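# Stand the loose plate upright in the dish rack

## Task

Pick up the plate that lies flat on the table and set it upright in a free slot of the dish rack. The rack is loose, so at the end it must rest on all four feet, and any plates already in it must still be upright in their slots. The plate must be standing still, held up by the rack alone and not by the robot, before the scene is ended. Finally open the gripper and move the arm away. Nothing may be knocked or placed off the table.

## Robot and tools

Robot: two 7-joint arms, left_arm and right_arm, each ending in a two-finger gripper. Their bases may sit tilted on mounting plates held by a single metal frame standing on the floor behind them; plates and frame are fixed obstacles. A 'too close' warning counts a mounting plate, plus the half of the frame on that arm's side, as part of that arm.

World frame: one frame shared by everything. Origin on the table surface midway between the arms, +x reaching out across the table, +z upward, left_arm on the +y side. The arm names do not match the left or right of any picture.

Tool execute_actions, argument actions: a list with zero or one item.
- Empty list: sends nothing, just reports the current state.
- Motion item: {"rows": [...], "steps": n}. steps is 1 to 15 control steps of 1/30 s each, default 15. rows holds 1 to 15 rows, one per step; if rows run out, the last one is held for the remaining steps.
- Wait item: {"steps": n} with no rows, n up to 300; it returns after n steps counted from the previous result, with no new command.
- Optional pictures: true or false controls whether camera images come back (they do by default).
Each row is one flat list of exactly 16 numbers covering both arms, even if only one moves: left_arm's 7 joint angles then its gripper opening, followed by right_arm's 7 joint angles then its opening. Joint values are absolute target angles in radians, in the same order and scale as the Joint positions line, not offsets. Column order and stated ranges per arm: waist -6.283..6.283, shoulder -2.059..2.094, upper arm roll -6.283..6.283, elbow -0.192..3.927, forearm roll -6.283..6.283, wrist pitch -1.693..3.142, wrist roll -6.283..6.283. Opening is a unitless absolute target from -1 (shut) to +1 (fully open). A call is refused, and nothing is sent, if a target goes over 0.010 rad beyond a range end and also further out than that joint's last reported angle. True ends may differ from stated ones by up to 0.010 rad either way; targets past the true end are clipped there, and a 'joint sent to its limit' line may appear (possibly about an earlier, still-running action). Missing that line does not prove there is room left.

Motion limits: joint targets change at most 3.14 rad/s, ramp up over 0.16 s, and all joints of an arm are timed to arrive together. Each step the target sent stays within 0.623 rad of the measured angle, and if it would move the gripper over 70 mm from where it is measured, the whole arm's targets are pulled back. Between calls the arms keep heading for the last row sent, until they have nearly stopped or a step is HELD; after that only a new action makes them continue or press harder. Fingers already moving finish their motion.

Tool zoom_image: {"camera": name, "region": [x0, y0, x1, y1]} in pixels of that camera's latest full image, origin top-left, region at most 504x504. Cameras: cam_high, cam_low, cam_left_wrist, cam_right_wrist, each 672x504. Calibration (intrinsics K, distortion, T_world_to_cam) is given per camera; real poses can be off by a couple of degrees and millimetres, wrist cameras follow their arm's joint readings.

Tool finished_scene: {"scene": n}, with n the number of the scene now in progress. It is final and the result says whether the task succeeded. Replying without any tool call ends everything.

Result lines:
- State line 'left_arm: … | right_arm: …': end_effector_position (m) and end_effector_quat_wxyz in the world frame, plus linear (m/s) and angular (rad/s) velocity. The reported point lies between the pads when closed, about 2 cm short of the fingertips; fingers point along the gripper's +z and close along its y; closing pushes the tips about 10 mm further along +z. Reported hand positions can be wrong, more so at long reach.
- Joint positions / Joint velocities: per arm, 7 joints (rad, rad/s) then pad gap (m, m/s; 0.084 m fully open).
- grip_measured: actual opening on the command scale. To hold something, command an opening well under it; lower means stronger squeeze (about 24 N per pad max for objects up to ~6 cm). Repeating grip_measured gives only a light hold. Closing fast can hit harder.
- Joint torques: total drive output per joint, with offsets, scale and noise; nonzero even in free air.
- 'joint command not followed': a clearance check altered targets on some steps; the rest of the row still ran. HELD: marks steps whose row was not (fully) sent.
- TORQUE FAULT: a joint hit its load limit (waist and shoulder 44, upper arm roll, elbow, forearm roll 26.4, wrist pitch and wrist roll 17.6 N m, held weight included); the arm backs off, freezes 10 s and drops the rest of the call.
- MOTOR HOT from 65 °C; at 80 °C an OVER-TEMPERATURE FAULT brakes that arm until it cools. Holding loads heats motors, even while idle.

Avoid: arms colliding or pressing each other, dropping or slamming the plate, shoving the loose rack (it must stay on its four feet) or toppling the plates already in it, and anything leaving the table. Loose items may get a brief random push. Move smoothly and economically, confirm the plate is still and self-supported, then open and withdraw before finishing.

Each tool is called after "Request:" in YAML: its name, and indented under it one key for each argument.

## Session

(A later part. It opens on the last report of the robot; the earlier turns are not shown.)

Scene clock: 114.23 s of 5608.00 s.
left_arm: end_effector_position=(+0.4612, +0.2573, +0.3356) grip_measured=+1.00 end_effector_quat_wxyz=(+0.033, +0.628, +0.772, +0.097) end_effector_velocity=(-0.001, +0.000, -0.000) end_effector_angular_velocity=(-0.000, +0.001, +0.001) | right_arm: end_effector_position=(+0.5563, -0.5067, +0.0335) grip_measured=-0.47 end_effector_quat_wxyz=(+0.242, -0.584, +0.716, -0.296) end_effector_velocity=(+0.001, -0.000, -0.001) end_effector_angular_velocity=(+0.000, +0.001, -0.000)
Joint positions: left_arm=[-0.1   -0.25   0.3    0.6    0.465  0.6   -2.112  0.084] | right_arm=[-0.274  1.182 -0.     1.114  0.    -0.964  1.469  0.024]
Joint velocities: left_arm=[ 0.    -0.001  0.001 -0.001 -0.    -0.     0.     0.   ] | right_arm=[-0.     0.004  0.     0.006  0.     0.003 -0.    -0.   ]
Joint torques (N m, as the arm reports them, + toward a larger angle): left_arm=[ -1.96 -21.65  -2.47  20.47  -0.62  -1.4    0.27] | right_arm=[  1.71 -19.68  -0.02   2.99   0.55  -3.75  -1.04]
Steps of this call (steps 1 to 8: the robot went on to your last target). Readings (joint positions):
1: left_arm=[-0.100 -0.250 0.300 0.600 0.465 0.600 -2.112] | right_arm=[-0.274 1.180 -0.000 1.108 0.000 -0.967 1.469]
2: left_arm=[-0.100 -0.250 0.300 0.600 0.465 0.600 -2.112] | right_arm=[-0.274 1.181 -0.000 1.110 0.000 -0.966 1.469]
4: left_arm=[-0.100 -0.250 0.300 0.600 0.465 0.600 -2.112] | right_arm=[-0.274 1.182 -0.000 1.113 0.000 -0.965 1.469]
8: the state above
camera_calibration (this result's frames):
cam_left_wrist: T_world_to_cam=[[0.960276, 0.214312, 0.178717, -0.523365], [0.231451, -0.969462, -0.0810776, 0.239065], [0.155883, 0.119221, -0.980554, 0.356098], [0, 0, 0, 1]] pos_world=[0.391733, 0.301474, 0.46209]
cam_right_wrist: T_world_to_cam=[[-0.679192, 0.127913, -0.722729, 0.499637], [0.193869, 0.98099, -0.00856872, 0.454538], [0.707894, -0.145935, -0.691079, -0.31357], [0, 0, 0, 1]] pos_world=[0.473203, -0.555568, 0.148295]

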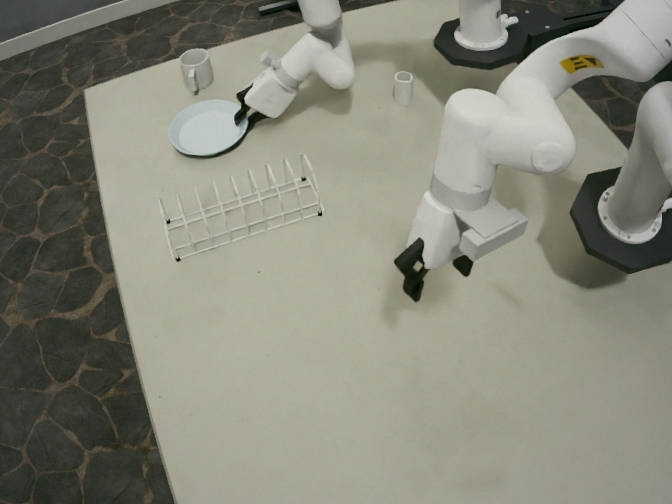

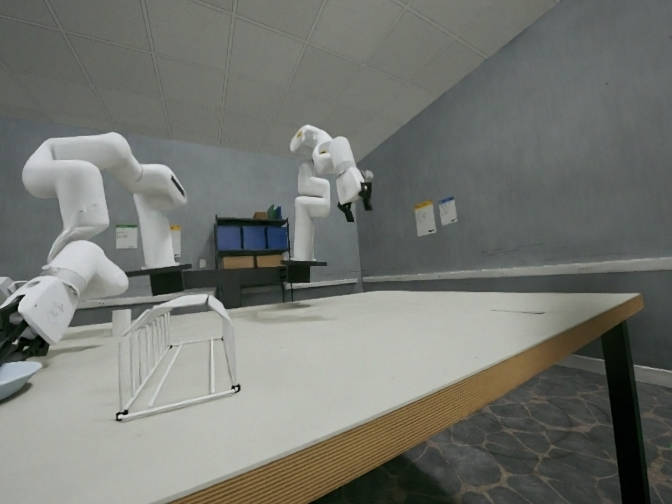

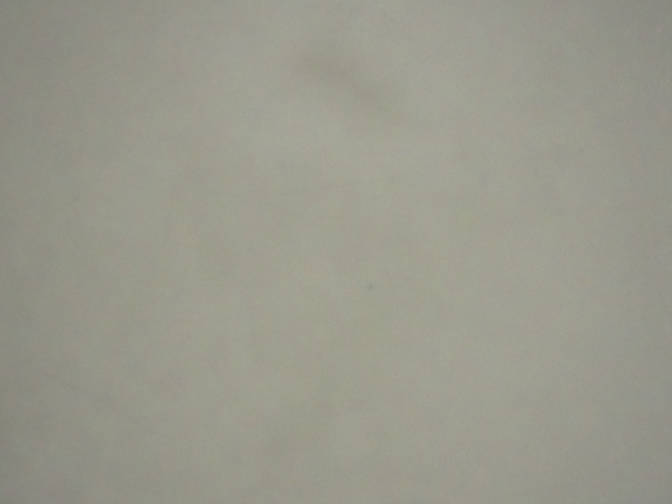

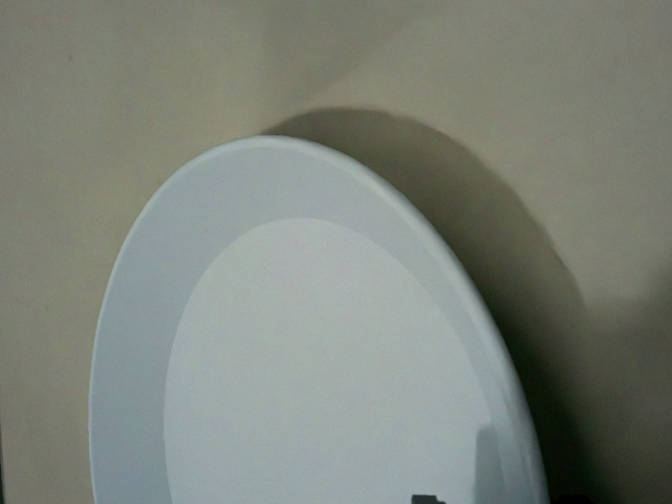

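Request:
execute_actions:
  actions:
    - {"rows": [[-0.1,-0.25,0.3,0.6,0.465,0.6,-2.112,1,-0.274,1.183,0,1.115,0,-0.964,1.469,-0.55],[-0.1,-0.25,0.3,0.6,0.465,0.6,-2.112,1,-0.274,1.183,0,1.115,0,-0.964,1.469,-0.65],[-0.1,-0.25,0.3,0.6,0.465,0.6,-2.112,1,-0.274,1.188,0,1.123,0,-0.961,1.469,-0.65],[-0.1,-0.25,0.3,0.6,0.465,0.6,-2.112,1,-0.274,1.193,0,1.132,0,-0.957,1.469,-0.65],[-0.1,-0.25,0.3,0.6,0.465,0.6,-2.112,1,-0.274,1.198,0,1.14,0,-0.954,1.469,-0.65],[-0.1,-0.25,0.3,0.6,0.465,0.6,-2.112,1,-0.274,1.198,0,1.14,0,-0.954,1.469,-0.65],[-0.1,-0.25,0.3,0.6,0.465,0.6,-2.112,1,-0.274,1.198,0,1.14,0,-0.954,1.469,-0.65],[-0.1,-0.25,0.3,0.6,0.465,0.6,-2.112,1,-0.274,1.198,0,1.14,0,-0.954,1.469,-0.65],[-0.1,-0.25,0.3,0.6,0.465,0.6,-2.112,1,-0.274,1.198,0,1.14,0,-0.954,1.469,-0.7],[-0.1,-0.25,0.3,0.6,0.465,0.6,-2.112,1,-0.274,1.198,0,1.14,0,-0.954,1.469,-0.75],[-0.1,-0.25,0.3,0.6,0.465,0.6,-2.112,1,-0.274,1.198,0,1.14,0,-0.954,1.469,-0.8],[-0.1,-0.25,0.3,0.6,0.465,0.6,-2.112,1,-0.274,1.198,0,1.14,0,-0.954,1.469,-0.85],[-0.1,-0.25,0.3,0.6,0.465,0.6,-2.112,1,-0.274,1.198,0,1.14,0,-0.954,1.469,-0.9],[-0.1,-0.25,0.3,0.6,0.465,0.6,-2.112,1,-0.274,1.198,0,1.14,0,-0.954,1.469,-0.95],[-0.1,-0.25,0.3,0.6,0.465,0.6,-2.112,1,-0.274,1.198,0,1.14,0,-0.954,1.469,-1]], "steps": 15}
  pictures: false

Request:
execute_actions:
  actions:
    - {"steps": 12}

Request:
zoom_image:
  camera: "cam_high"
  region: [160, 60, 310, 170]

Scene clock: 123.53 s of 5608.00 s.
left_arm: end_effector_position=(+0.4612, +0.2573, +0.3356) grip_measured=+1.00 end_effector_quat_wxyz=(+0.033, +0.628, +0.772, +0.097) end_effector_velocity=(+0.000, -0.000, +0.001) end_effector_angular_velocity=(-0.000, -0.001, -0.001) | right_arm: end_effector_position=(+0.5592, -0.5072, +0.0281) grip_measured=-0.88 end_effector_quat_wxyz=(+0.241, -0.585, +0.716, -0.295) end_effector_velocity=(-0.003, +0.008, -0.005) end_effector_angular_velocity=(+0.014, +0.010, +0.003)
Joint positions: left_arm=[-0.1   -0.25   0.3    0.6    0.465  0.6   -2.112  0.084] | right_arm=[-0.274  1.199 -0.     1.139 -0.    -0.953  1.469  0.005]
Joint velocities: left_arm=[-0.    -0.001 -0.001 -0.    -0.    -0.    -0.    -0.   ] | right_arm=[ 0.005  0.008  0.008 -0.002  0.002  0.004  0.004 -0.004]
Joint torques (N m, as the arm reports them, + toward a larger angle): left_arm=[ -1.9  -21.59  -2.53  20.53  -0.55  -1.34   0.26] | right_arm=[  1.61 -22.62  -0.29   4.28   0.28  -5.19  -1.06]
Steps of this call (steps 1 to 15: the robot went on to your last target; steps 16 to 100: nothing new was sent; then 5.47 s passed at rest; steps 101 to 115: all 15 steps of this action). Readings (joint positions):
101: left_arm=[-0.100 -0.250 0.300 0.600 0.465 0.600 -2.112] | right_arm=[-0.274 1.183 0.000 1.115 0.000 -0.964 1.469]
102: left_arm=[-0.100 -0.250 0.300 0.600 0.465 0.600 -2.112] | right_arm=[-0.274 1.183 0.000 1.115 -0.000 -0.964 1.469]
104: left_arm=[-0.100 -0.250 0.300 0.600 0.465 0.600 -2.112] | right_arm=[-0.274 1.184 -0.000 1.116 0.000 -0.963 1.469]
108: left_arm=[-0.100 -0.250 0.300 0.600 0.465 0.600 -2.112] | right_arm=[-0.274 1.194 -0.000 1.133 0.000 -0.957 1.469]
115: the state above

Scene clock: 123.93 s of 5608.00 s.
left_arm: end_effector_position=(+0.4612, +0.2573, +0.3356) grip_measured=+1.00 end_effector_quat_wxyz=(+0.033, +0.628, +0.772, +0.097) end_effector_velocity=(-0.000, +0.001, -0.000) end_effector_angular_velocity=(-0.001, +0.000, +0.005) | right_arm: end_effector_position=(+0.5601, -0.5074, +0.0289) grip_measured=-0.88 end_effector_quat_wxyz=(+0.242, -0.585, +0.716, -0.296) end_effector_velocity=(+0.000, -0.000, +0.001) end_effector_angular_velocity=(-0.001, -0.002, -0.001)
Joint positions: left_arm=[-0.1   -0.25   0.3    0.6    0.465  0.6   -2.112  0.084] | right_arm=[-0.274  1.198 -0.     1.14  -0.    -0.954  1.469  0.005]
Joint velocities: left_arm=[ 0.    -0.     0.003  0.    -0.001 -0.    -0.001  0.   ] | right_arm=[ 0.001 -0.001  0.    -0.001  0.002 -0.002 -0.     0.   ]
Joint torques (N m, as the arm reports them, + toward a larger angle): left_arm=[ -1.87 -21.51  -2.56  20.51  -0.6   -1.22   0.22] | right_arm=[  2.07 -21.73   0.1    4.24   0.28  -5.26  -1.02]
Steps of this call (steps 1 to 12: the robot went on to your last target). Readings (joint positions):
1: left_arm=[-0.100 -0.250 0.300 0.600 0.465 0.600 -2.112] | right_arm=[-0.274 1.199 -0.000 1.139 0.000 -0.953 1.469]
2: left_arm=[-0.100 -0.250 0.300 0.600 0.465 0.600 -2.112] | right_arm=[-0.274 1.199 -0.000 1.139 -0.000 -0.953 1.469]
4: left_arm=[-0.100 -0.250 0.300 0.600 0.465 0.600 -2.112] | right_arm=[-0.274 1.199 -0.000 1.139 0.000 -0.953 1.469]
8: left_arm=[-0.100 -0.250 0.300 0.600 0.465 0.600 -2.112] | right_arm=[-0.274 1.198 -0.000 1.140 0.000 -0.954 1.469]
12: the state above
camera_calibration (this result's frames):
cam_left_wrist: T_world_to_cam=[[0.960277, 0.214311, 0.178717, -0.523365], [0.231451, -0.969462, -0.0810777, 0.239066], [0.155883, 0.119221, -0.980554, 0.356098], [0, 0, 0, 1]] pos_world=[0.391733, 0.301474, 0.46209]
cam_right_wrist: T_world_to_cam=[[-0.679469, 0.127964, -0.722459, 0.499212], [0.193806, 0.981003, -0.00851568, 0.45449], [0.707644, -0.145803, -0.691362, -0.319306], [0, 0, 0, 1]] pos_world=[0.477071, -0.556293, 0.143775]

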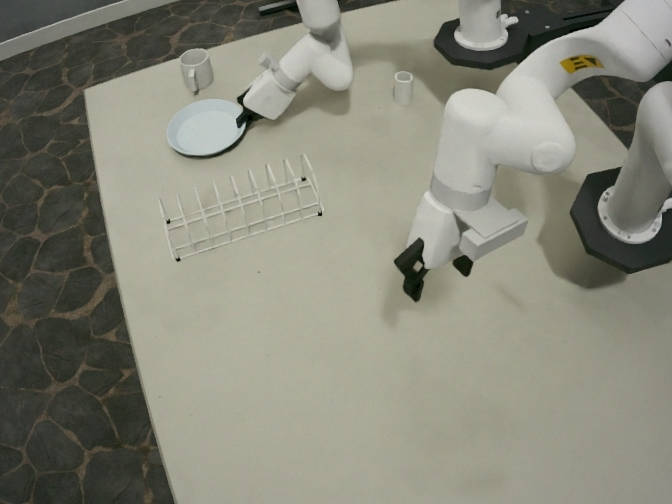

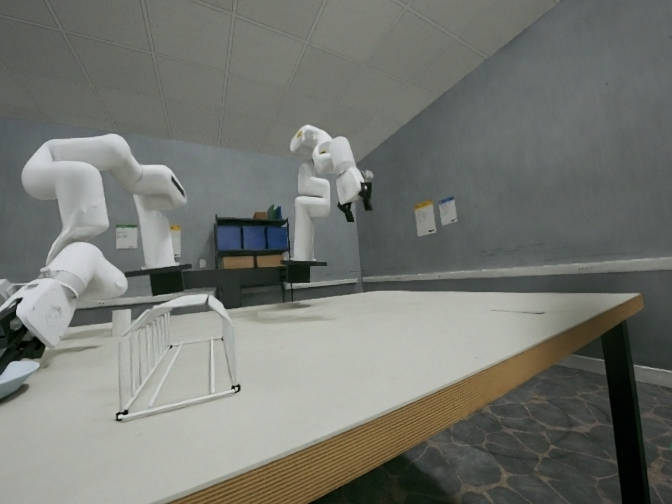

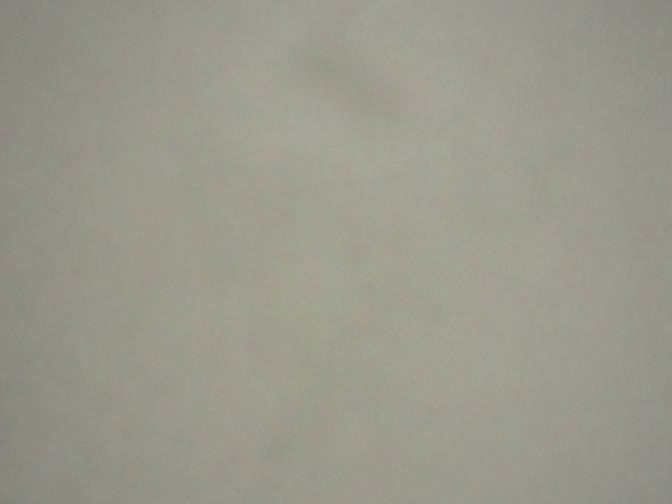

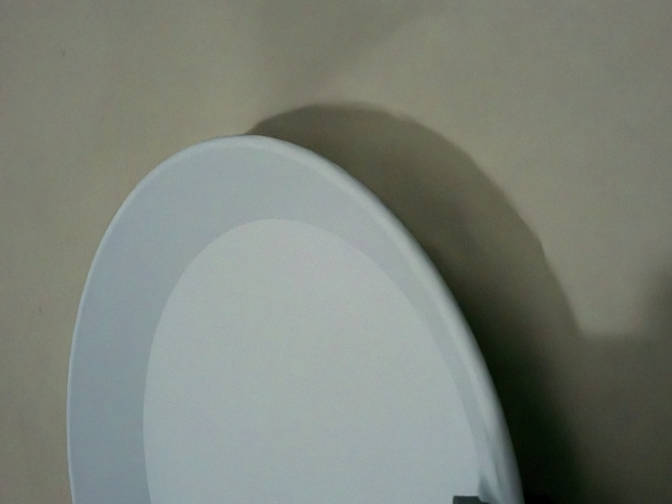

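Region (160, 60, 310, 170) of cam_high's 672x504 image, scaled by 3.360, with more detail than that image has; it fills the top 370 rows of this view, and the rest is white.

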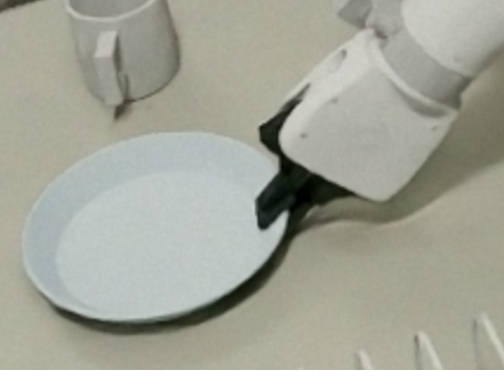

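Request:
execute_actions:
  actions:
    - {"rows": [[-0.1,-0.25,0.3,0.6,0.465,0.6,-2.112,1,-0.274,1.19,0,1.137,0,-0.948,1.469,-1],[-0.1,-0.25,0.3,0.6,0.465,0.6,-2.112,1,-0.274,1.177,0,1.132,0,-0.935,1.469,-1],[-0.1,-0.25,0.3,0.6,0.465,0.6,-2.112,1,-0.274,1.16,0,1.124,0,-0.912,1.469,-1],[-0.1,-0.25,0.3,0.6,0.465,0.6,-2.112,1,-0.274,1.138,0,1.114,0,-0.883,1.469,-1],[-0.1,-0.25,0.3,0.6,0.465,0.6,-2.112,1,-0.274,1.112,0,1.102,0,-0.848,1.469,-1],[-0.1,-0.25,0.3,0.6,0.465,0.6,-2.112,1,-0.274,1.084,0,1.09,0,-0.81,1.469,-1],[-0.1,-0.25,0.3,0.6,0.465,0.6,-2.112,1,-0.274,1.056,0,1.077,0,-0.772,1.469,-1],[-0.1,-0.25,0.3,0.6,0.465,0.6,-2.112,1,-0.274,1.028,0,1.065,0,-0.734,1.469,-1],[-0.1,-0.25,0.3,0.6,0.465,0.6,-2.112,1,-0.274,1.0,0,1.052,0,-0.696,1.469,-1],[-0.1,-0.25,0.3,0.6,0.465,0.6,-2.112,1,-0.274,0.972,0,1.04,0,-0.658,1.469,-1],[-0.1,-0.25,0.3,0.6,0.465,0.6,-2.112,1,-0.274,0.944,0,1.027,0,-0.62,1.469,-1],[-0.1,-0.25,0.3,0.6,0.465,0.6,-2.112,1,-0.274,0.918,0,1.016,0,-0.585,1.469,-1],[-0.1,-0.25,0.3,0.6,0.465,0.6,-2.112,1,-0.274,0.894,0,1.005,0,-0.553,1.469,-1],[-0.1,-0.25,0.3,0.6,0.465,0.6,-2.112,1,-0.274,0.874,0,0.996,0,-0.526,1.469,-1],[-0.1,-0.25,0.3,0.6,0.465,0.6,-2.112,1,-0.274,0.858,0,0.989,0,-0.505,1.469,-1]], "steps": 15}
  pictures: false

Request:
execute_actions:
  actions:
    - {"rows": [[-0.1,-0.25,0.3,0.6,0.465,0.6,-2.112,1,-0.274,0.843,0,0.992,0,-0.47,1.469,-1],[-0.1,-0.25,0.3,0.6,0.465,0.6,-2.112,1,-0.274,0.829,0,0.995,0,-0.435,1.469,-1],[-0.1,-0.25,0.3,0.6,0.465,0.6,-2.112,1,-0.274,0.814,0,0.998,0,-0.4,1.469,-1],[-0.1,-0.25,0.3,0.6,0.465,0.6,-2.112,1,-0.274,0.799,0,1.001,0,-0.365,1.469,-1],[-0.1,-0.25,0.3,0.6,0.465,0.6,-2.112,1,-0.274,0.784,0,1.004,0,-0.33,1.469,-1],[-0.1,-0.25,0.3,0.6,0.465,0.6,-2.112,1,-0.274,0.77,0,1.007,0,-0.295,1.469,-1],[-0.1,-0.25,0.3,0.6,0.465,0.6,-2.112,1,-0.274,0.755,0,1.01,0,-0.26,1.469,-1],[-0.1,-0.25,0.3,0.6,0.465,0.6,-2.112,1,-0.274,0.74,0,1.013,0,-0.224,1.469,-1],[-0.1,-0.25,0.3,0.6,0.465,0.6,-2.112,1,-0.274,0.725,0,1.016,0,-0.189,1.469,-1],[-0.1,-0.25,0.3,0.6,0.465,0.6,-2.112,1,-0.274,0.711,0,1.019,0,-0.154,1.469,-1],[-0.1,-0.25,0.3,0.6,0.465,0.6,-2.112,1,-0.274,0.696,0,1.022,0,-0.119,1.469,-1],[-0.1,-0.25,0.3,0.6,0.465,0.6,-2.112,1,-0.274,0.681,0,1.025,0,-0.084,1.469,-1],[-0.1,-0.25,0.3,0.6,0.465,0.6,-2.112,1,-0.274,0.666,0,1.028,0,-0.049,1.469,-1],[-0.1,-0.25,0.3,0.6,0.465,0.6,-2.112,1,-0.274,0.652,0,1.031,0,-0.014,1.469,-1],[-0.1,-0.25,0.3,0.6,0.465,0.6,-2.112,1,-0.274,0.637,0,1.034,0,0.021,1.469,-1]], "steps": 15}
  pictures: false

Request:
execute_actions:
  actions:
    - {"steps": 8}

Scene clock: 149.70 s of 5608.00 s.
left_arm: end_effector_position=(+0.4612, +0.2573, +0.3356) grip_measured=+1.00 end_effector_quat_wxyz=(+0.033, +0.628, +0.772, +0.097) end_effector_velocity=(-0.001, +0.000, -0.000) end_effector_angular_velocity=(-0.000, +0.001, -0.000) | right_arm: end_effector_position=(+0.5661, -0.5120, +0.0667) grip_measured=-0.88 end_effector_quat_wxyz=(+0.194, -0.607, +0.737, -0.224) end_effector_velocity=(-0.028, -0.002, +0.122) end_effector_angular_velocity=(+0.161, +0.575, +0.042)
Joint positions: left_arm=[-0.1   -0.25   0.3    0.6    0.465  0.6   -2.112  0.084] | right_arm=[-0.274  0.951 -0.     1.032 -0.    -0.632  1.469  0.005]
Joint velocities: left_arm=[ 0.001 -0.001 -0.    -0.001  0.     0.     0.    -0.   ] | right_arm=[-0.001 -0.77  -0.    -0.345 -0.001  1.024  0.     0.   ]
Joint torques (N m, as the arm reports them, + toward a larger angle): left_arm=[ -1.83 -21.55  -2.58  20.55  -0.49  -1.3    0.24] | right_arm=[  2.04 -21.04   0.09   5.13   0.43  -5.13  -0.76]
Steps of this call (steps 1 to 15: the robot went on to your last target; steps 16 to 100: nothing new was sent; then 21.93 s passed at rest; steps 101 to 115: all 15 steps of this action). Readings (joint positions):
101: left_arm=[-0.100 -0.250 0.300 0.600 0.465 0.600 -2.112] | right_arm=[-0.274 1.198 0.000 1.140 0.000 -0.954 1.469]
102: left_arm=[-0.100 -0.250 0.300 0.600 0.465 0.600 -2.112] | right_arm=[-0.274 1.197 0.000 1.139 0.000 -0.953 1.469]
104: left_arm=[-0.100 -0.250 0.300 0.600 0.465 0.600 -2.112] | right_arm=[-0.274 1.188 0.000 1.134 -0.000 -0.942 1.469]
108: left_arm=[-0.100 -0.250 0.300 0.600 0.465 0.600 -2.112] | right_arm=[-0.274 1.128 0.000 1.108 -0.000 -0.867 1.469]
115: the state above

Scene clock: 150.20 s of 5608.00 s.
left_arm: end_effector_position=(+0.4612, +0.2573, +0.3356) grip_measured=+1.00 end_effector_quat_wxyz=(+0.033, +0.628, +0.772, +0.097) end_effector_velocity=(-0.000, -0.000, -0.000) end_effector_angular_velocity=(-0.000, +0.001, -0.001) | right_arm: end_effector_position=(+0.5630, -0.5144, +0.1117) grip_measured=-0.88 end_effector_quat_wxyz=(+0.123, -0.630, +0.758, -0.118) end_effector_velocity=(-0.015, -0.004, +0.108) end_effector_angular_velocity=(+0.138, +0.495, +0.036)
Joint positions: left_arm=[-0.1   -0.25   0.3    0.6    0.465  0.6   -2.112  0.084] | right_arm=[-0.274  0.699 -0.     1.022 -0.    -0.127  1.469  0.005]
Joint velocities: left_arm=[-0.    -0.    -0.    -0.001 -0.    -0.     0.001  0.   ] | right_arm=[-0.    -0.444 -0.     0.085  0.     1.044 -0.    -0.   ]
Joint torques (N m, as the arm reports them, + toward a larger angle): left_arm=[ -1.91 -21.6   -2.46  20.37  -0.49  -1.33   0.22] | right_arm=[  1.79 -23.26  -0.01   8.07   0.61  -4.26  -0.77]
Steps of this call (steps 1 to 15: all 15 steps of this action). Readings (joint positions):
1: left_arm=[-0.100 -0.250 0.300 0.600 0.465 0.600 -2.112] | right_arm=[-0.274 0.926 -0.000 1.021 -0.000 -0.599 1.469]
2: left_arm=[-0.100 -0.250 0.300 0.600 0.465 0.600 -2.112] | right_arm=[-0.274 0.903 -0.000 1.011 -0.000 -0.567 1.469]
4: left_arm=[-0.100 -0.250 0.300 0.600 0.465 0.600 -2.112] | right_arm=[-0.274 0.866 -0.000 1.001 -0.000 -0.504 1.469]
8: left_arm=[-0.100 -0.250 0.300 0.600 0.465 0.600 -2.112] | right_arm=[-0.274 0.804 0.000 1.003 -0.000 -0.371 1.469]
15: the state above

Scene clock: 150.47 s of 5608.00 s.
left_arm: end_effector_position=(+0.4612, +0.2573, +0.3356) grip_measured=+1.00 end_effector_quat_wxyz=(+0.033, +0.628, +0.772, +0.097) end_effector_velocity=(+0.000, +0.000, -0.000) end_effector_angular_velocity=(+0.000, +0.000, +0.000) | right_arm: end_effector_position=(+0.5600, -0.5147, +0.1272) grip_measured=-0.89 end_effector_quat_wxyz=(+0.104, -0.634, +0.761, -0.090) end_effector_velocity=(-0.027, +0.010, -0.014) end_effector_angular_velocity=(+0.030, +0.104, +0.009)
Joint positions: left_arm=[-0.1   -0.25   0.3    0.6    0.465  0.6   -2.112  0.084] | right_arm=[-0.274  0.64  -0.     1.033 -0.     0.013  1.469  0.005]
Joint velocities: left_arm=[ 0.     0.001  0.     0.001 -0.    -0.     0.001 -0.   ] | right_arm=[ 0.001 -0.011  0.001 -0.019  0.001  0.1   -0.     0.001]
Joint torques (N m, as the arm reports them, + toward a larger angle): left_arm=[ -1.93 -21.72  -2.62  20.45  -0.61  -1.33   0.25] | right_arm=[  2.18 -22.31   0.29   9.43   0.69  -4.31  -0.96]
Steps of this call (steps 1 to 8: the robot went on to your last target). Readings (joint positions):
1: left_arm=[-0.100 -0.250 0.300 0.600 0.465 0.600 -2.112] | right_arm=[-0.274 0.685 -0.000 1.025 -0.000 -0.092 1.469]
2: left_arm=[-0.100 -0.250 0.300 0.600 0.465 0.600 -2.112] | right_arm=[-0.274 0.670 -0.000 1.027 -0.000 -0.059 1.469]
4: left_arm=[-0.100 -0.250 0.300 0.600 0.465 0.600 -2.112] | right_arm=[-0.274 0.650 -0.000 1.032 -0.000 -0.016 1.469]
8: the state above
camera_calibration (this result's frames):
cam_left_wrist: T_world_to_cam=[[0.960277, 0.214311, 0.178717, -0.523365], [0.231451, -0.969462, -0.0810777, 0.239066], [0.155883, 0.119221, -0.980554, 0.356098], [0, 0, 0, 1]] pos_world=[0.391733, 0.301474, 0.46209]
cam_right_wrist: T_world_to_cam=[[-0.941609, 0.16925, -0.29108, 0.684223], [0.164684, 0.985523, 0.0403057, 0.474935], [0.293688, -0.0099839, -0.955849, 0.0830806], [0, 0, 0, 1]] pos_world=[0.541657, -0.583035, 0.259434]

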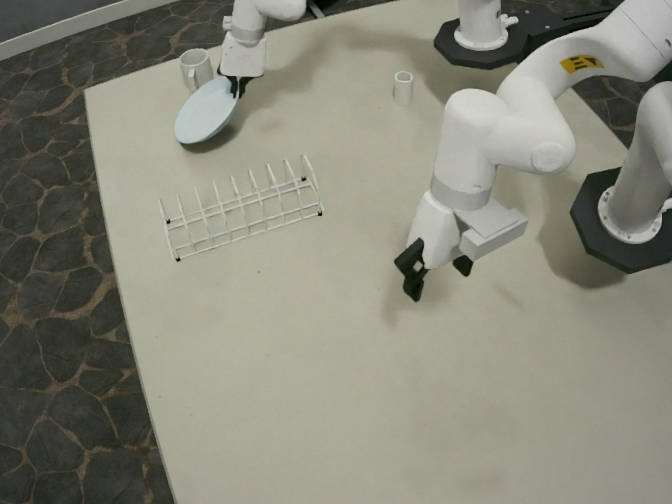

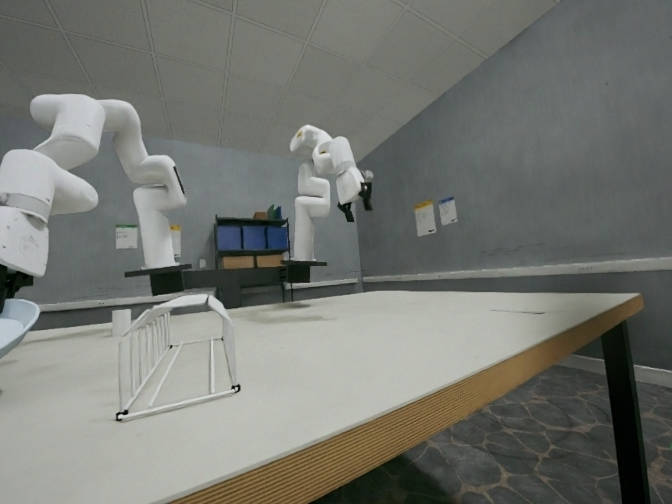

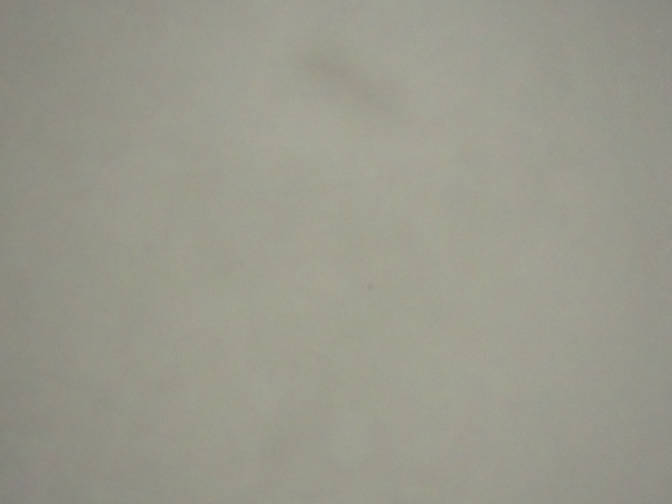

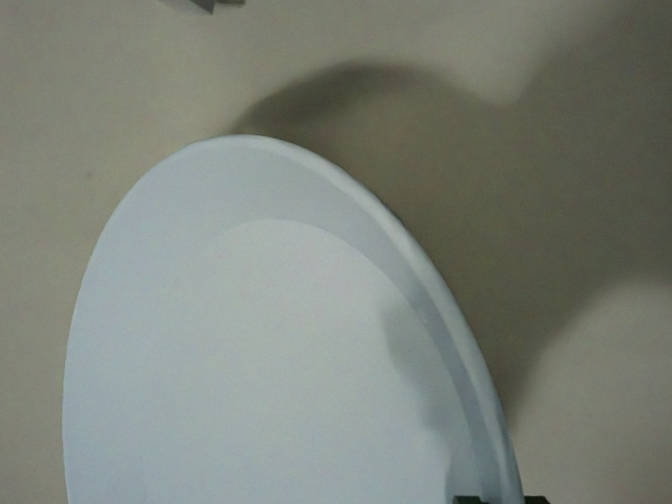

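Request:
execute_actions:
  actions:
    - {"rows": [[-0.1,-0.25,0.3,0.6,0.465,0.6,-2.112,1,-0.274,0.625,0,1.035,0,0.04,1.469,-1],[-0.1,-0.25,0.3,0.6,0.465,0.6,-2.112,1,-0.274,0.605,0,1.037,0,0.067,1.469,-1],[-0.1,-0.25,0.3,0.6,0.465,0.6,-2.112,1,-0.274,0.58,0,1.039,0,0.102,1.469,-1],[-0.1,-0.25,0.3,0.6,0.465,0.6,-2.112,1,-0.274,0.55,0,1.042,0,0.144,1.469,-1],[-0.1,-0.25,0.3,0.6,0.465,0.6,-2.112,1,-0.274,0.52,0,1.045,0,0.187,1.469,-1],[-0.1,-0.25,0.3,0.6,0.465,0.6,-2.112,1,-0.274,0.49,0,1.048,0,0.229,1.469,-1],[-0.1,-0.25,0.3,0.6,0.465,0.6,-2.112,1,-0.274,0.46,0,1.051,0,0.271,1.469,-1],[-0.1,-0.25,0.3,0.6,0.465,0.6,-2.112,1,-0.274,0.43,0,1.053,0,0.314,1.469,-1],[-0.1,-0.25,0.3,0.6,0.465,0.6,-2.112,1,-0.274,0.4,0,1.056,0,0.356,1.469,-1],[-0.1,-0.25,0.3,0.6,0.465,0.6,-2.112,1,-0.274,0.37,0,1.059,0,0.399,1.46,-1],[-0.1,-0.25,0.3,0.6,0.465,0.6,-2.112,1,-0.274,0.34,0,1.062,0,0.441,1.44,-1],[-0.1,-0.25,0.3,0.6,0.465,0.6,-2.112,1,-0.274,0.31,0,1.065,0,0.484,1.41,-1],[-0.1,-0.25,0.3,0.6,0.465,0.6,-2.112,1,-0.274,0.28,0,1.067,0,0.526,1.37,-1],[-0.1,-0.25,0.3,0.6,0.465,0.6,-2.112,1,-0.274,0.25,0,1.07,0,0.569,1.32,-1],[-0.1,-0.25,0.3,0.6,0.465,0.6,-2.112,1,-0.274,0.22,0,1.073,0,0.611,1.26,-1]], "steps": 15}
  pictures: false

Request:
execute_actions:
  actions:
    - {"rows": [[-0.1,-0.25,0.3,0.6,0.465,0.6,-2.112,1,-0.274,0.19,0,1.076,0,0.653,1.2,-1],[-0.1,-0.25,0.3,0.6,0.465,0.6,-2.112,1,-0.274,0.16,0,1.078,0,0.696,1.14,-1],[-0.1,-0.25,0.3,0.6,0.465,0.6,-2.112,1,-0.274,0.135,0,1.081,0,0.731,1.08,-1],[-0.1,-0.25,0.3,0.6,0.465,0.6,-2.112,1,-0.272,0.115,0,1.083,0,0.76,1.02,-1],[-0.1,-0.25,0.3,0.6,0.465,0.6,-2.112,1,-0.268,0.1,0,1.084,0,0.781,0.96,-1],[-0.1,-0.25,0.3,0.6,0.465,0.6,-2.112,1,-0.26,0.09,0,1.085,0,0.795,0.9,-1],[-0.1,-0.25,0.3,0.6,0.465,0.6,-2.112,1,-0.25,0.09,0,1.085,0,0.795,0.84,-1],[-0.1,-0.25,0.3,0.6,0.465,0.6,-2.112,1,-0.24,0.09,0,1.085,0,0.795,0.78,-1],[-0.1,-0.25,0.3,0.6,0.465,0.6,-2.112,1,-0.23,0.09,0,1.085,0,0.795,0.72,-1],[-0.1,-0.25,0.3,0.6,0.465,0.6,-2.112,1,-0.22,0.09,0,1.085,0,0.795,0.66,-1],[-0.1,-0.25,0.3,0.6,0.465,0.6,-2.112,1,-0.21,0.09,0,1.085,0,0.795,0.6,-1],[-0.1,-0.25,0.3,0.6,0.465,0.6,-2.112,1,-0.2,0.09,0,1.085,0,0.795,0.54,-1],[-0.1,-0.25,0.3,0.6,0.465,0.6,-2.112,1,-0.19,0.09,0,1.085,0,0.795,0.48,-1],[-0.1,-0.25,0.3,0.6,0.465,0.6,-2.112,1,-0.18,0.09,0,1.085,0,0.795,0.42,-1],[-0.1,-0.25,0.3,0.6,0.465,0.6,-2.112,1,-0.17,0.09,0,1.085,0,0.795,0.36,-1]], "steps": 15}
  pictures: false

Request:
execute_actions:
  actions:
    - {"rows": [[-0.1,-0.25,0.3,0.6,0.465,0.6,-2.112,1,-0.16,0.09,0,1.085,0,0.795,0.3,-1],[-0.1,-0.25,0.3,0.6,0.465,0.6,-2.112,1,-0.15,0.09,0,1.085,0,0.795,0.24,-1],[-0.1,-0.25,0.3,0.6,0.465,0.6,-2.112,1,-0.14,0.09,0,1.085,0,0.795,0.18,-1],[-0.1,-0.25,0.3,0.6,0.465,0.6,-2.112,1,-0.13,0.09,0,1.085,0,0.795,0.12,-1],[-0.1,-0.25,0.3,0.6,0.465,0.6,-2.112,1,-0.12,0.09,0,1.085,0,0.795,0.06,-1],[-0.1,-0.25,0.3,0.6,0.465,0.6,-2.112,1,-0.11,0.09,0,1.085,0,0.795,0,-1],[-0.1,-0.25,0.3,0.6,0.465,0.6,-2.112,1,-0.1,0.09,0,1.085,0,0.795,-0.06,-1],[-0.1,-0.25,0.3,0.6,0.465,0.6,-2.112,1,-0.09,0.09,0,1.085,0,0.795,-0.12,-1],[-0.1,-0.25,0.3,0.6,0.465,0.6,-2.112,1,-0.08,0.09,0,1.085,0,0.795,-0.18,-1],[-0.1,-0.25,0.3,0.6,0.465,0.6,-2.112,1,-0.07,0.09,0,1.085,0,0.795,-0.24,-1],[-0.1,-0.25,0.3,0.6,0.465,0.6,-2.112,1,-0.06,0.09,0,1.085,0,0.795,-0.3,-1],[-0.1,-0.25,0.3,0.6,0.465,0.6,-2.112,1,-0.05,0.09,0,1.085,0,0.795,-0.36,-1],[-0.1,-0.25,0.3,0.6,0.465,0.6,-2.112,1,-0.04,0.09,0,1.085,0,0.795,-0.42,-1],[-0.1,-0.25,0.3,0.6,0.465,0.6,-2.112,1,-0.03,0.09,0,1.085,0,0.795,-0.48,-1],[-0.1,-0.25,0.3,0.6,0.465,0.6,-2.112,1,-0.02,0.09,0,1.085,0,0.795,-0.54,-1]], "steps": 15}
  pictures: false

Request:
execute_actions:
  actions:
    - {"rows": [[-0.1,-0.25,0.3,0.6,0.465,0.6,-2.112,1,-0.01,0.09,0,1.085,0,0.795,-0.6,-1],[-0.1,-0.25,0.3,0.6,0.465,0.6,-2.112,1,0,0.09,0,1.085,0,0.795,-0.66,-1],[-0.1,-0.25,0.3,0.6,0.465,0.6,-2.112,1,0.01,0.09,0,1.085,0,0.795,-0.72,-1],[-0.1,-0.25,0.3,0.6,0.465,0.6,-2.112,1,0.02,0.092,0,1.082,0,0.785,-0.78,-1],[-0.1,-0.25,0.3,0.6,0.465,0.6,-2.112,1,0.03,0.096,0,1.076,0,0.76,-0.84,-1],[-0.1,-0.25,0.3,0.6,0.465,0.6,-2.112,1,0.04,0.103,0,1.066,0,0.72,-0.9,-1],[-0.1,-0.25,0.3,0.6,0.465,0.6,-2.112,1,0.05,0.111,0,1.054,0,0.67,-0.96,-1],[-0.1,-0.25,0.3,0.6,0.465,0.6,-2.112,1,0.06,0.12,0,1.042,0,0.62,-1.02,-1],[-0.1,-0.25,0.3,0.6,0.465,0.6,-2.112,1,0.07,0.128,0,1.029,0,0.57,-1.08,-1],[-0.1,-0.25,0.3,0.6,0.465,0.6,-2.112,1,0.08,0.137,0,1.017,0,0.52,-1.14,-1],[-0.1,-0.25,0.3,0.6,0.465,0.6,-2.112,1,0.09,0.145,0,1.005,0,0.47,-1.19,-1],[-0.1,-0.25,0.3,0.6,0.465,0.6,-2.112,1,0.1,0.154,0,0.992,0,0.42,-1.23,-1],[-0.1,-0.25,0.3,0.6,0.465,0.6,-2.112,1,0.11,0.162,0,0.98,0,0.37,-1.26,-1],[-0.1,-0.25,0.3,0.6,0.465,0.6,-2.112,1,0.12,0.171,0,0.968,0,0.32,-1.28,-1],[-0.1,-0.25,0.3,0.6,0.465,0.6,-2.112,1,0.13,0.179,0,0.955,0,0.27,-1.294,-1]], "steps": 15}
  pictures: false

Request:
execute_actions:
  actions:
    - {"rows": [[-0.1,-0.25,0.3,0.6,0.465,0.6,-2.112,1,0.14,0.188,0,0.943,0,0.22,-1.294,-1],[-0.1,-0.25,0.3,0.6,0.465,0.6,-2.112,1,0.15,0.196,0,0.931,0,0.17,-1.294,-1],[-0.1,-0.25,0.3,0.6,0.465,0.6,-2.112,1,0.158,0.205,0,0.918,0,0.12,-1.294,-1],[-0.1,-0.25,0.3,0.6,0.465,0.6,-2.112,1,0.165,0.213,0,0.906,0,0.07,-1.294,-1],[-0.1,-0.25,0.3,0.6,0.465,0.6,-2.112,1,0.17,0.222,0,0.894,0,0.02,-1.294,-1],[-0.1,-0.25,0.3,0.6,0.465,0.6,-2.112,1,0.172,0.23,0,0.881,0,-0.03,-1.294,-1],[-0.1,-0.25,0.3,0.6,0.465,0.6,-2.112,1,0.172,0.239,0,0.869,0,-0.08,-1.294,-1],[-0.1,-0.25,0.3,0.6,0.465,0.6,-2.112,1,0.172,0.247,0,0.857,0,-0.13,-1.294,-1],[-0.1,-0.25,0.3,0.6,0.465,0.6,-2.112,1,0.172,0.256,0,0.844,0,-0.18,-1.294,-1],[-0.1,-0.25,0.3,0.6,0.465,0.6,-2.112,1,0.172,0.264,0,0.832,0,-0.23,-1.294,-1],[-0.1,-0.25,0.3,0.6,0.465,0.6,-2.112,1,0.172,0.273,0,0.82,0,-0.28,-1.294,-1],[-0.1,-0.25,0.3,0.6,0.465,0.6,-2.112,1,0.172,0.281,0,0.807,0,-0.33,-1.294,-1],[-0.1,-0.25,0.3,0.6,0.465,0.6,-2.112,1,0.172,0.289,0,0.796,0,-0.375,-1.294,-1],[-0.1,-0.25,0.3,0.6,0.465,0.6,-2.112,1,0.172,0.296,0,0.786,0,-0.41,-1.294,-1],[-0.1,-0.25,0.3,0.6,0.465,0.6,-2.112,1,0.172,0.303,0,0.777,0,-0.442,-1.294,-1]], "steps": 15}
  pictures: false

Request:
execute_actions:
  actions:
    - {"steps": 12}

Scene clock: 221.53 s of 5608.00 s.
left_arm: end_effector_position=(+0.4612, +0.2573, +0.3356) grip_measured=+1.00 end_effector_quat_wxyz=(+0.033, +0.628, +0.772, +0.097) end_effector_velocity=(-0.000, +0.000, -0.000) end_effector_angular_velocity=(-0.000, +0.001, +0.002) | right_arm: end_effector_position=(+0.5633, -0.5246, +0.2448) grip_measured=-0.89 end_effector_quat_wxyz=(+0.077, -0.655, +0.750, -0.053) end_effector_velocity=(-0.060, -0.010, +0.358) end_effector_angular_velocity=(-0.063, +0.278, +0.793)
Joint positions: left_arm=[-0.1   -0.25   0.3    0.6    0.465  0.6   -2.112  0.084] | right_arm=[-0.274  0.349 -0.     1.062 -0.     0.426  1.426  0.005]
Joint velocities: left_arm=[-0.001  0.001  0.001  0.    -0.     0.    -0.001 -0.   ] | right_arm=[ 0.001 -0.87  -0.001  0.068 -0.001  1.245 -0.784  0.   ]
Joint torques (N m, as the arm reports them, + toward a larger angle): left_arm=[ -1.72 -21.68  -2.55  20.53  -0.53  -1.34   0.28] | right_arm=[  1.91 -21.01   0.5   11.41   0.66  -4.02  -1.47]
Steps of this call (steps 1 to 30: the robot went on to your last target; steps 31 to 120: nothing new was sent; then 66.57 s passed at rest; steps 121 to 135: all 15 steps of this action). Readings (joint positions):
121: left_arm=[-0.100 -0.250 0.300 0.600 0.465 0.600 -2.112] | right_arm=[-0.274 0.637 0.000 1.034 0.000 0.021 1.469]
122: left_arm=[-0.100 -0.250 0.300 0.600 0.465 0.600 -2.112] | right_arm=[-0.274 0.636 0.000 1.034 0.000 0.024 1.469]
124: left_arm=[-0.100 -0.250 0.300 0.600 0.465 0.600 -2.112] | right_arm=[-0.274 0.624 0.000 1.033 -0.000 0.045 1.469]
128: left_arm=[-0.100 -0.250 0.300 0.600 0.465 0.600 -2.112] | right_arm=[-0.274 0.547 0.000 1.041 -0.000 0.151 1.469]
135: the state above

Scene clock: 222.03 s of 5608.00 s.
left_arm: end_effector_position=(+0.4612, +0.2573, +0.3356) grip_measured=+1.00 end_effector_quat_wxyz=(+0.033, +0.628, +0.772, +0.097) end_effector_velocity=(-0.001, -0.000, -0.001) end_effector_angular_velocity=(-0.000, +0.003, -0.002) | right_arm: end_effector_position=(+0.5383, -0.4927, +0.3530) grip_measured=-0.89 end_effector_quat_wxyz=(-0.048, +0.907, -0.418, +0.035) end_effector_velocity=(+0.019, +0.166, +0.014) end_effector_angular_velocity=(-0.142, -0.083, +2.081)
Joint positions: left_arm=[-0.1   -0.25   0.3    0.6    0.465  0.6   -2.112  0.084] | right_arm=[-0.216  0.095  0.001  1.083 -0.     0.79   0.646  0.005]
Joint velocities: left_arm=[-0.     0.001  0.    -0.002 -0.001  0.     0.002 -0.   ] | right_arm=[ 0.301 -0.021  0.013 -0.011  0.     0.062 -1.779  0.   ]
Joint torques (N m, as the arm reports them, + toward a larger angle): left_arm=[ -1.92 -21.6   -2.54  20.42  -0.52  -1.31   0.23] | right_arm=[  1.32 -18.96  -0.21  13.71   0.91  -3.71  -0.78]
Steps of this call (steps 1 to 15: all 15 steps of this action). Readings (joint positions):
1: left_arm=[-0.100 -0.250 0.300 0.600 0.465 0.600 -2.112] | right_arm=[-0.274 0.320 -0.000 1.064 -0.000 0.467 1.396]
2: left_arm=[-0.100 -0.250 0.300 0.600 0.465 0.600 -2.112] | right_arm=[-0.274 0.291 -0.000 1.067 -0.000 0.508 1.359]
4: left_arm=[-0.100 -0.250 0.300 0.600 0.465 0.600 -2.112] | right_arm=[-0.274 0.235 -0.000 1.072 -0.000 0.587 1.270]
8: left_arm=[-0.100 -0.250 0.300 0.600 0.465 0.600 -2.112] | right_arm=[-0.272 0.139 -0.001 1.082 -0.000 0.721 1.057]
15: the state above

Scene clock: 222.53 s of 5608.00 s.
left_arm: end_effector_position=(+0.4612, +0.2573, +0.3356) grip_measured=+1.00 end_effector_quat_wxyz=(+0.033, +0.628, +0.772, +0.097) end_effector_velocity=(-0.001, -0.000, -0.001) end_effector_angular_velocity=(+0.000, +0.002, -0.001) | right_arm: end_effector_position=(+0.5494, -0.4158, +0.3626) grip_measured=-0.89 end_effector_quat_wxyz=(-0.038, +0.994, +0.090, +0.058) end_effector_velocity=(+0.011, +0.158, +0.017) end_effector_angular_velocity=(-0.168, -0.187, +2.068)
Joint positions: left_arm=[-0.1   -0.25   0.3    0.6    0.465  0.6   -2.112  0.084] | right_arm=[-0.068  0.09   0.     1.085 -0.     0.795 -0.253  0.005]
Joint velocities: left_arm=[ 0.     0.    -0.001 -0.002  0.    -0.     0.    -0.   ] | right_arm=[ 0.299 -0.003  0.     0.     0.    -0.    -1.789 -0.   ]
Joint torques (N m, as the arm reports them, + toward a larger angle): left_arm=[ -1.83 -21.56  -2.63  20.45  -0.6   -1.35   0.2 ] | right_arm=[  1.95 -18.8    0.8   13.17   1.12  -3.2   -0.7 ]
Steps of this call (steps 1 to 15: all 15 steps of this action). Readings (joint positions):
1: left_arm=[-0.100 -0.250 0.300 0.600 0.465 0.600 -2.112] | right_arm=[-0.206 0.094 0.002 1.083 -0.000 0.792 0.586]
2: left_arm=[-0.100 -0.250 0.300 0.600 0.465 0.600 -2.112] | right_arm=[-0.196 0.094 0.001 1.083 -0.000 0.793 0.527]
4: left_arm=[-0.100 -0.250 0.300 0.600 0.465 0.600 -2.112] | right_arm=[-0.177 0.092 0.001 1.084 -0.000 0.794 0.407]
8: left_arm=[-0.100 -0.250 0.300 0.600 0.465 0.600 -2.112] | right_arm=[-0.138 0.091 0.000 1.085 -0.000 0.795 0.167]
15: the state above

Scene clock: 223.03 s of 5608.00 s.
left_arm: end_effector_position=(+0.4612, +0.2573, +0.3356) grip_measured=+1.00 end_effector_quat_wxyz=(+0.033, +0.628, +0.772, +0.097) end_effector_velocity=(+0.000, -0.000, +0.001) end_effector_angular_velocity=(-0.001, -0.001, +0.001) | right_arm: end_effector_position=(+0.5808, -0.3311, +0.3480) grip_measured=-0.89 end_effector_quat_wxyz=(+0.026, +0.815, +0.559, +0.150) end_effector_velocity=(+0.123, +0.197, -0.081) end_effector_angular_velocity=(-0.275, -1.040, +1.512)
Joint positions: left_arm=[-0.1   -0.25   0.3    0.6    0.465  0.6   -2.112  0.084] | right_arm=[ 0.083  0.141 -0.     1.011  0.     0.501 -1.134  0.005]
Joint velocities: left_arm=[ 0.001 -0.001 -0.001  0.    -0.001 -0.    -0.    -0.   ] | right_arm=[ 0.31   0.267  0.    -0.377 -0.001 -1.491 -1.358 -0.   ]
Joint torques (N m, as the arm reports them, + toward a larger angle): left_arm=[ -1.84 -21.49  -2.46  20.42  -0.42  -1.36   0.22] | right_arm=[  2.29 -19.67   1.03  14.07   0.84  -3.77  -0.57]
Steps of this call (steps 1 to 15: all 15 steps of this action). Readings (joint positions):
1: left_arm=[-0.100 -0.250 0.300 0.600 0.465 0.600 -2.112] | right_arm=[-0.058 0.090 0.000 1.085 -0.000 0.795 -0.313]
2: left_arm=[-0.100 -0.250 0.300 0.600 0.465 0.600 -2.112] | right_arm=[-0.048 0.090 0.000 1.085 -0.000 0.795 -0.373]
4: left_arm=[-0.100 -0.250 0.300 0.600 0.465 0.600 -2.112] | right_arm=[-0.028 0.090 0.000 1.085 -0.000 0.795 -0.493]
8: left_arm=[-0.100 -0.250 0.300 0.600 0.465 0.600 -2.112] | right_arm=[0.012 0.092 0.000 1.082 0.000 0.781 -0.733]
15: the state above

Scene clock: 223.53 s of 5608.00 s.
left_arm: end_effector_position=(+0.4612, +0.2573, +0.3356) grip_measured=+1.00 end_effector_quat_wxyz=(+0.033, +0.628, +0.772, +0.097) end_effector_velocity=(-0.001, +0.000, -0.001) end_effector_angular_velocity=(+0.000, +0.002, -0.000) | right_arm: end_effector_position=(+0.6159, -0.2737, +0.3371) grip_measured=-0.89 end_effector_quat_wxyz=(+0.147, +0.707, +0.607, +0.332) end_effector_velocity=(+0.014, +0.002, +0.011) end_effector_angular_velocity=(+0.133, -0.810, -0.086)
Joint positions: left_arm=[-0.1   -0.25   0.3    0.6    0.465  0.6   -2.112  0.084] | right_arm=[ 0.17   0.268 -0.001  0.827  0.    -0.25  -1.293  0.005]
Joint velocities: left_arm=[ 0.    -0.     0.    -0.002  0.     0.     0.    -0.   ] | right_arm=[ 0.008  0.248 -0.006 -0.36   0.001 -1.434 -0.008 -0.   ]
Joint torques (N m, as the arm reports them, + toward a larger angle): left_arm=[ -1.96 -21.73  -2.61  20.51  -0.51  -1.32   0.24] | right_arm=[  2.74 -19.44   1.26  11.1    0.56  -4.57  -0.85]
Steps of this call (steps 1 to 15: all 15 steps of this action). Readings (joint positions):
1: left_arm=[-0.100 -0.250 0.300 0.600 0.465 0.600 -2.112] | right_arm=[0.093 0.150 -0.000 0.999 0.000 0.451 -1.176]
2: left_arm=[-0.100 -0.250 0.300 0.600 0.465 0.600 -2.112] | right_arm=[0.103 0.158 -0.000 0.986 0.000 0.400 -1.210]
4: left_arm=[-0.100 -0.250 0.300 0.600 0.465 0.600 -2.112] | right_arm=[0.124 0.175 0.000 0.962 0.000 0.300 -1.255]
8: left_arm=[-0.100 -0.250 0.300 0.600 0.465 0.600 -2.112] | right_arm=[0.157 0.209 0.001 0.913 0.000 0.099 -1.285]
15: the state above

Scene clock: 223.93 s of 5608.00 s.
left_arm: end_effector_position=(+0.4612, +0.2573, +0.3356) grip_measured=+1.00 end_effector_quat_wxyz=(+0.033, +0.628, +0.772, +0.097) end_effector_velocity=(-0.000, -0.000, +0.000) end_effector_angular_velocity=(-0.000, -0.001, -0.001) | right_arm: end_effector_position=(+0.6149, -0.2726, +0.3390) grip_measured=-0.89 end_effector_quat_wxyz=(+0.174, +0.692, +0.592, +0.374) end_effector_velocity=(-0.003, -0.000, -0.004) end_effector_angular_velocity=(+0.001, -0.003, -0.001)
Joint positions: left_arm=[-0.1   -0.25   0.3    0.6    0.465  0.6   -2.112  0.084] | right_arm=[ 0.172  0.302 -0.     0.778  0.    -0.44  -1.294  0.005]
Joint velocities: left_arm=[-0.    -0.001 -0.001 -0.001 -0.    -0.     0.001  0.   ] | right_arm=[ 0.     0.007 -0.    -0.012  0.    -0.023  0.001 -0.   ]
Joint torques (N m, as the arm reports them, + toward a larger angle): left_arm=[ -1.96 -21.67  -2.61  20.46  -0.5   -1.25   0.27] | right_arm=[  2.7  -19.33   0.95  10.3    0.29  -4.8   -0.73]
Steps of this call (steps 1 to 12: the robot went on to your last target). Readings (joint positions):
1: left_arm=[-0.100 -0.250 0.300 0.600 0.465 0.600 -2.112] | right_arm=[0.171 0.276 -0.001 0.815 0.000 -0.297 -1.293]
2: left_arm=[-0.100 -0.250 0.300 0.600 0.465 0.600 -2.112] | right_arm=[0.171 0.284 -0.001 0.804 0.000 -0.339 -1.294]
4: left_arm=[-0.100 -0.250 0.300 0.600 0.465 0.600 -2.112] | right_arm=[0.171 0.295 -0.001 0.788 0.000 -0.395 -1.294]
8: left_arm=[-0.100 -0.250 0.300 0.600 0.465 0.600 -2.112] | right_arm=[0.172 0.301 -0.000 0.780 0.000 -0.432 -1.294]
12: the state above
camera_calibration (this result's frames):
cam_left_wrist: T_world_to_cam=[[0.960276, 0.214312, 0.178717, -0.523365], [0.231451, -0.969462, -0.0810775, 0.239065], [0.155883, 0.119221, -0.980554, 0.356098], [0, 0, 0, 1]] pos_world=[0.391733, 0.301474, 0.46209]
cam_right_wrist: T_world_to_cam=[[0.706964, -0.22376, 0.67092, -0.690352], [-0.0106988, -0.951907, -0.3062, -0.0840747], [0.707169, 0.209294, -0.675358, -0.0177658], [0, 0, 0, 1]] pos_world=[0.499717, -0.230786, 0.425429]

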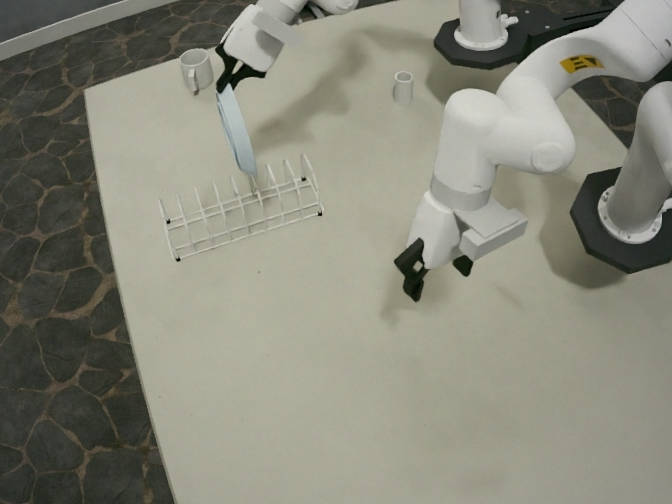

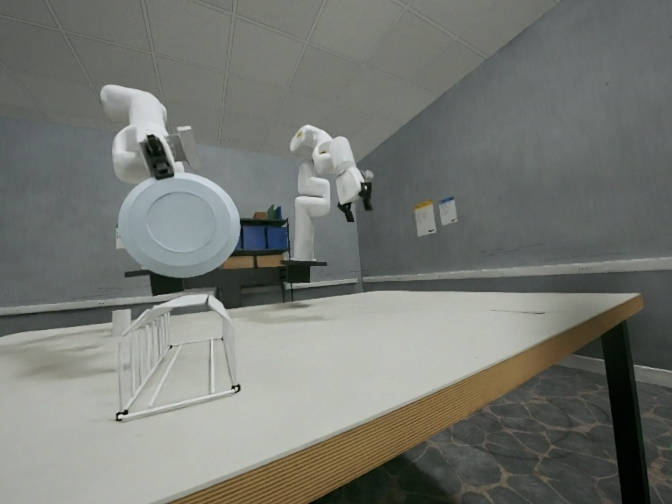

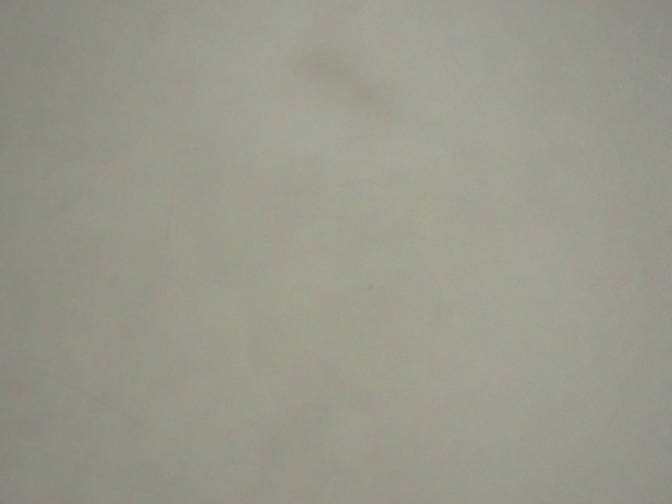

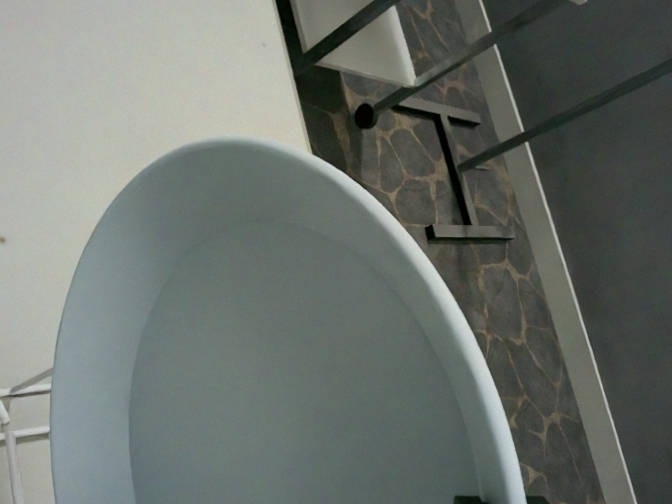

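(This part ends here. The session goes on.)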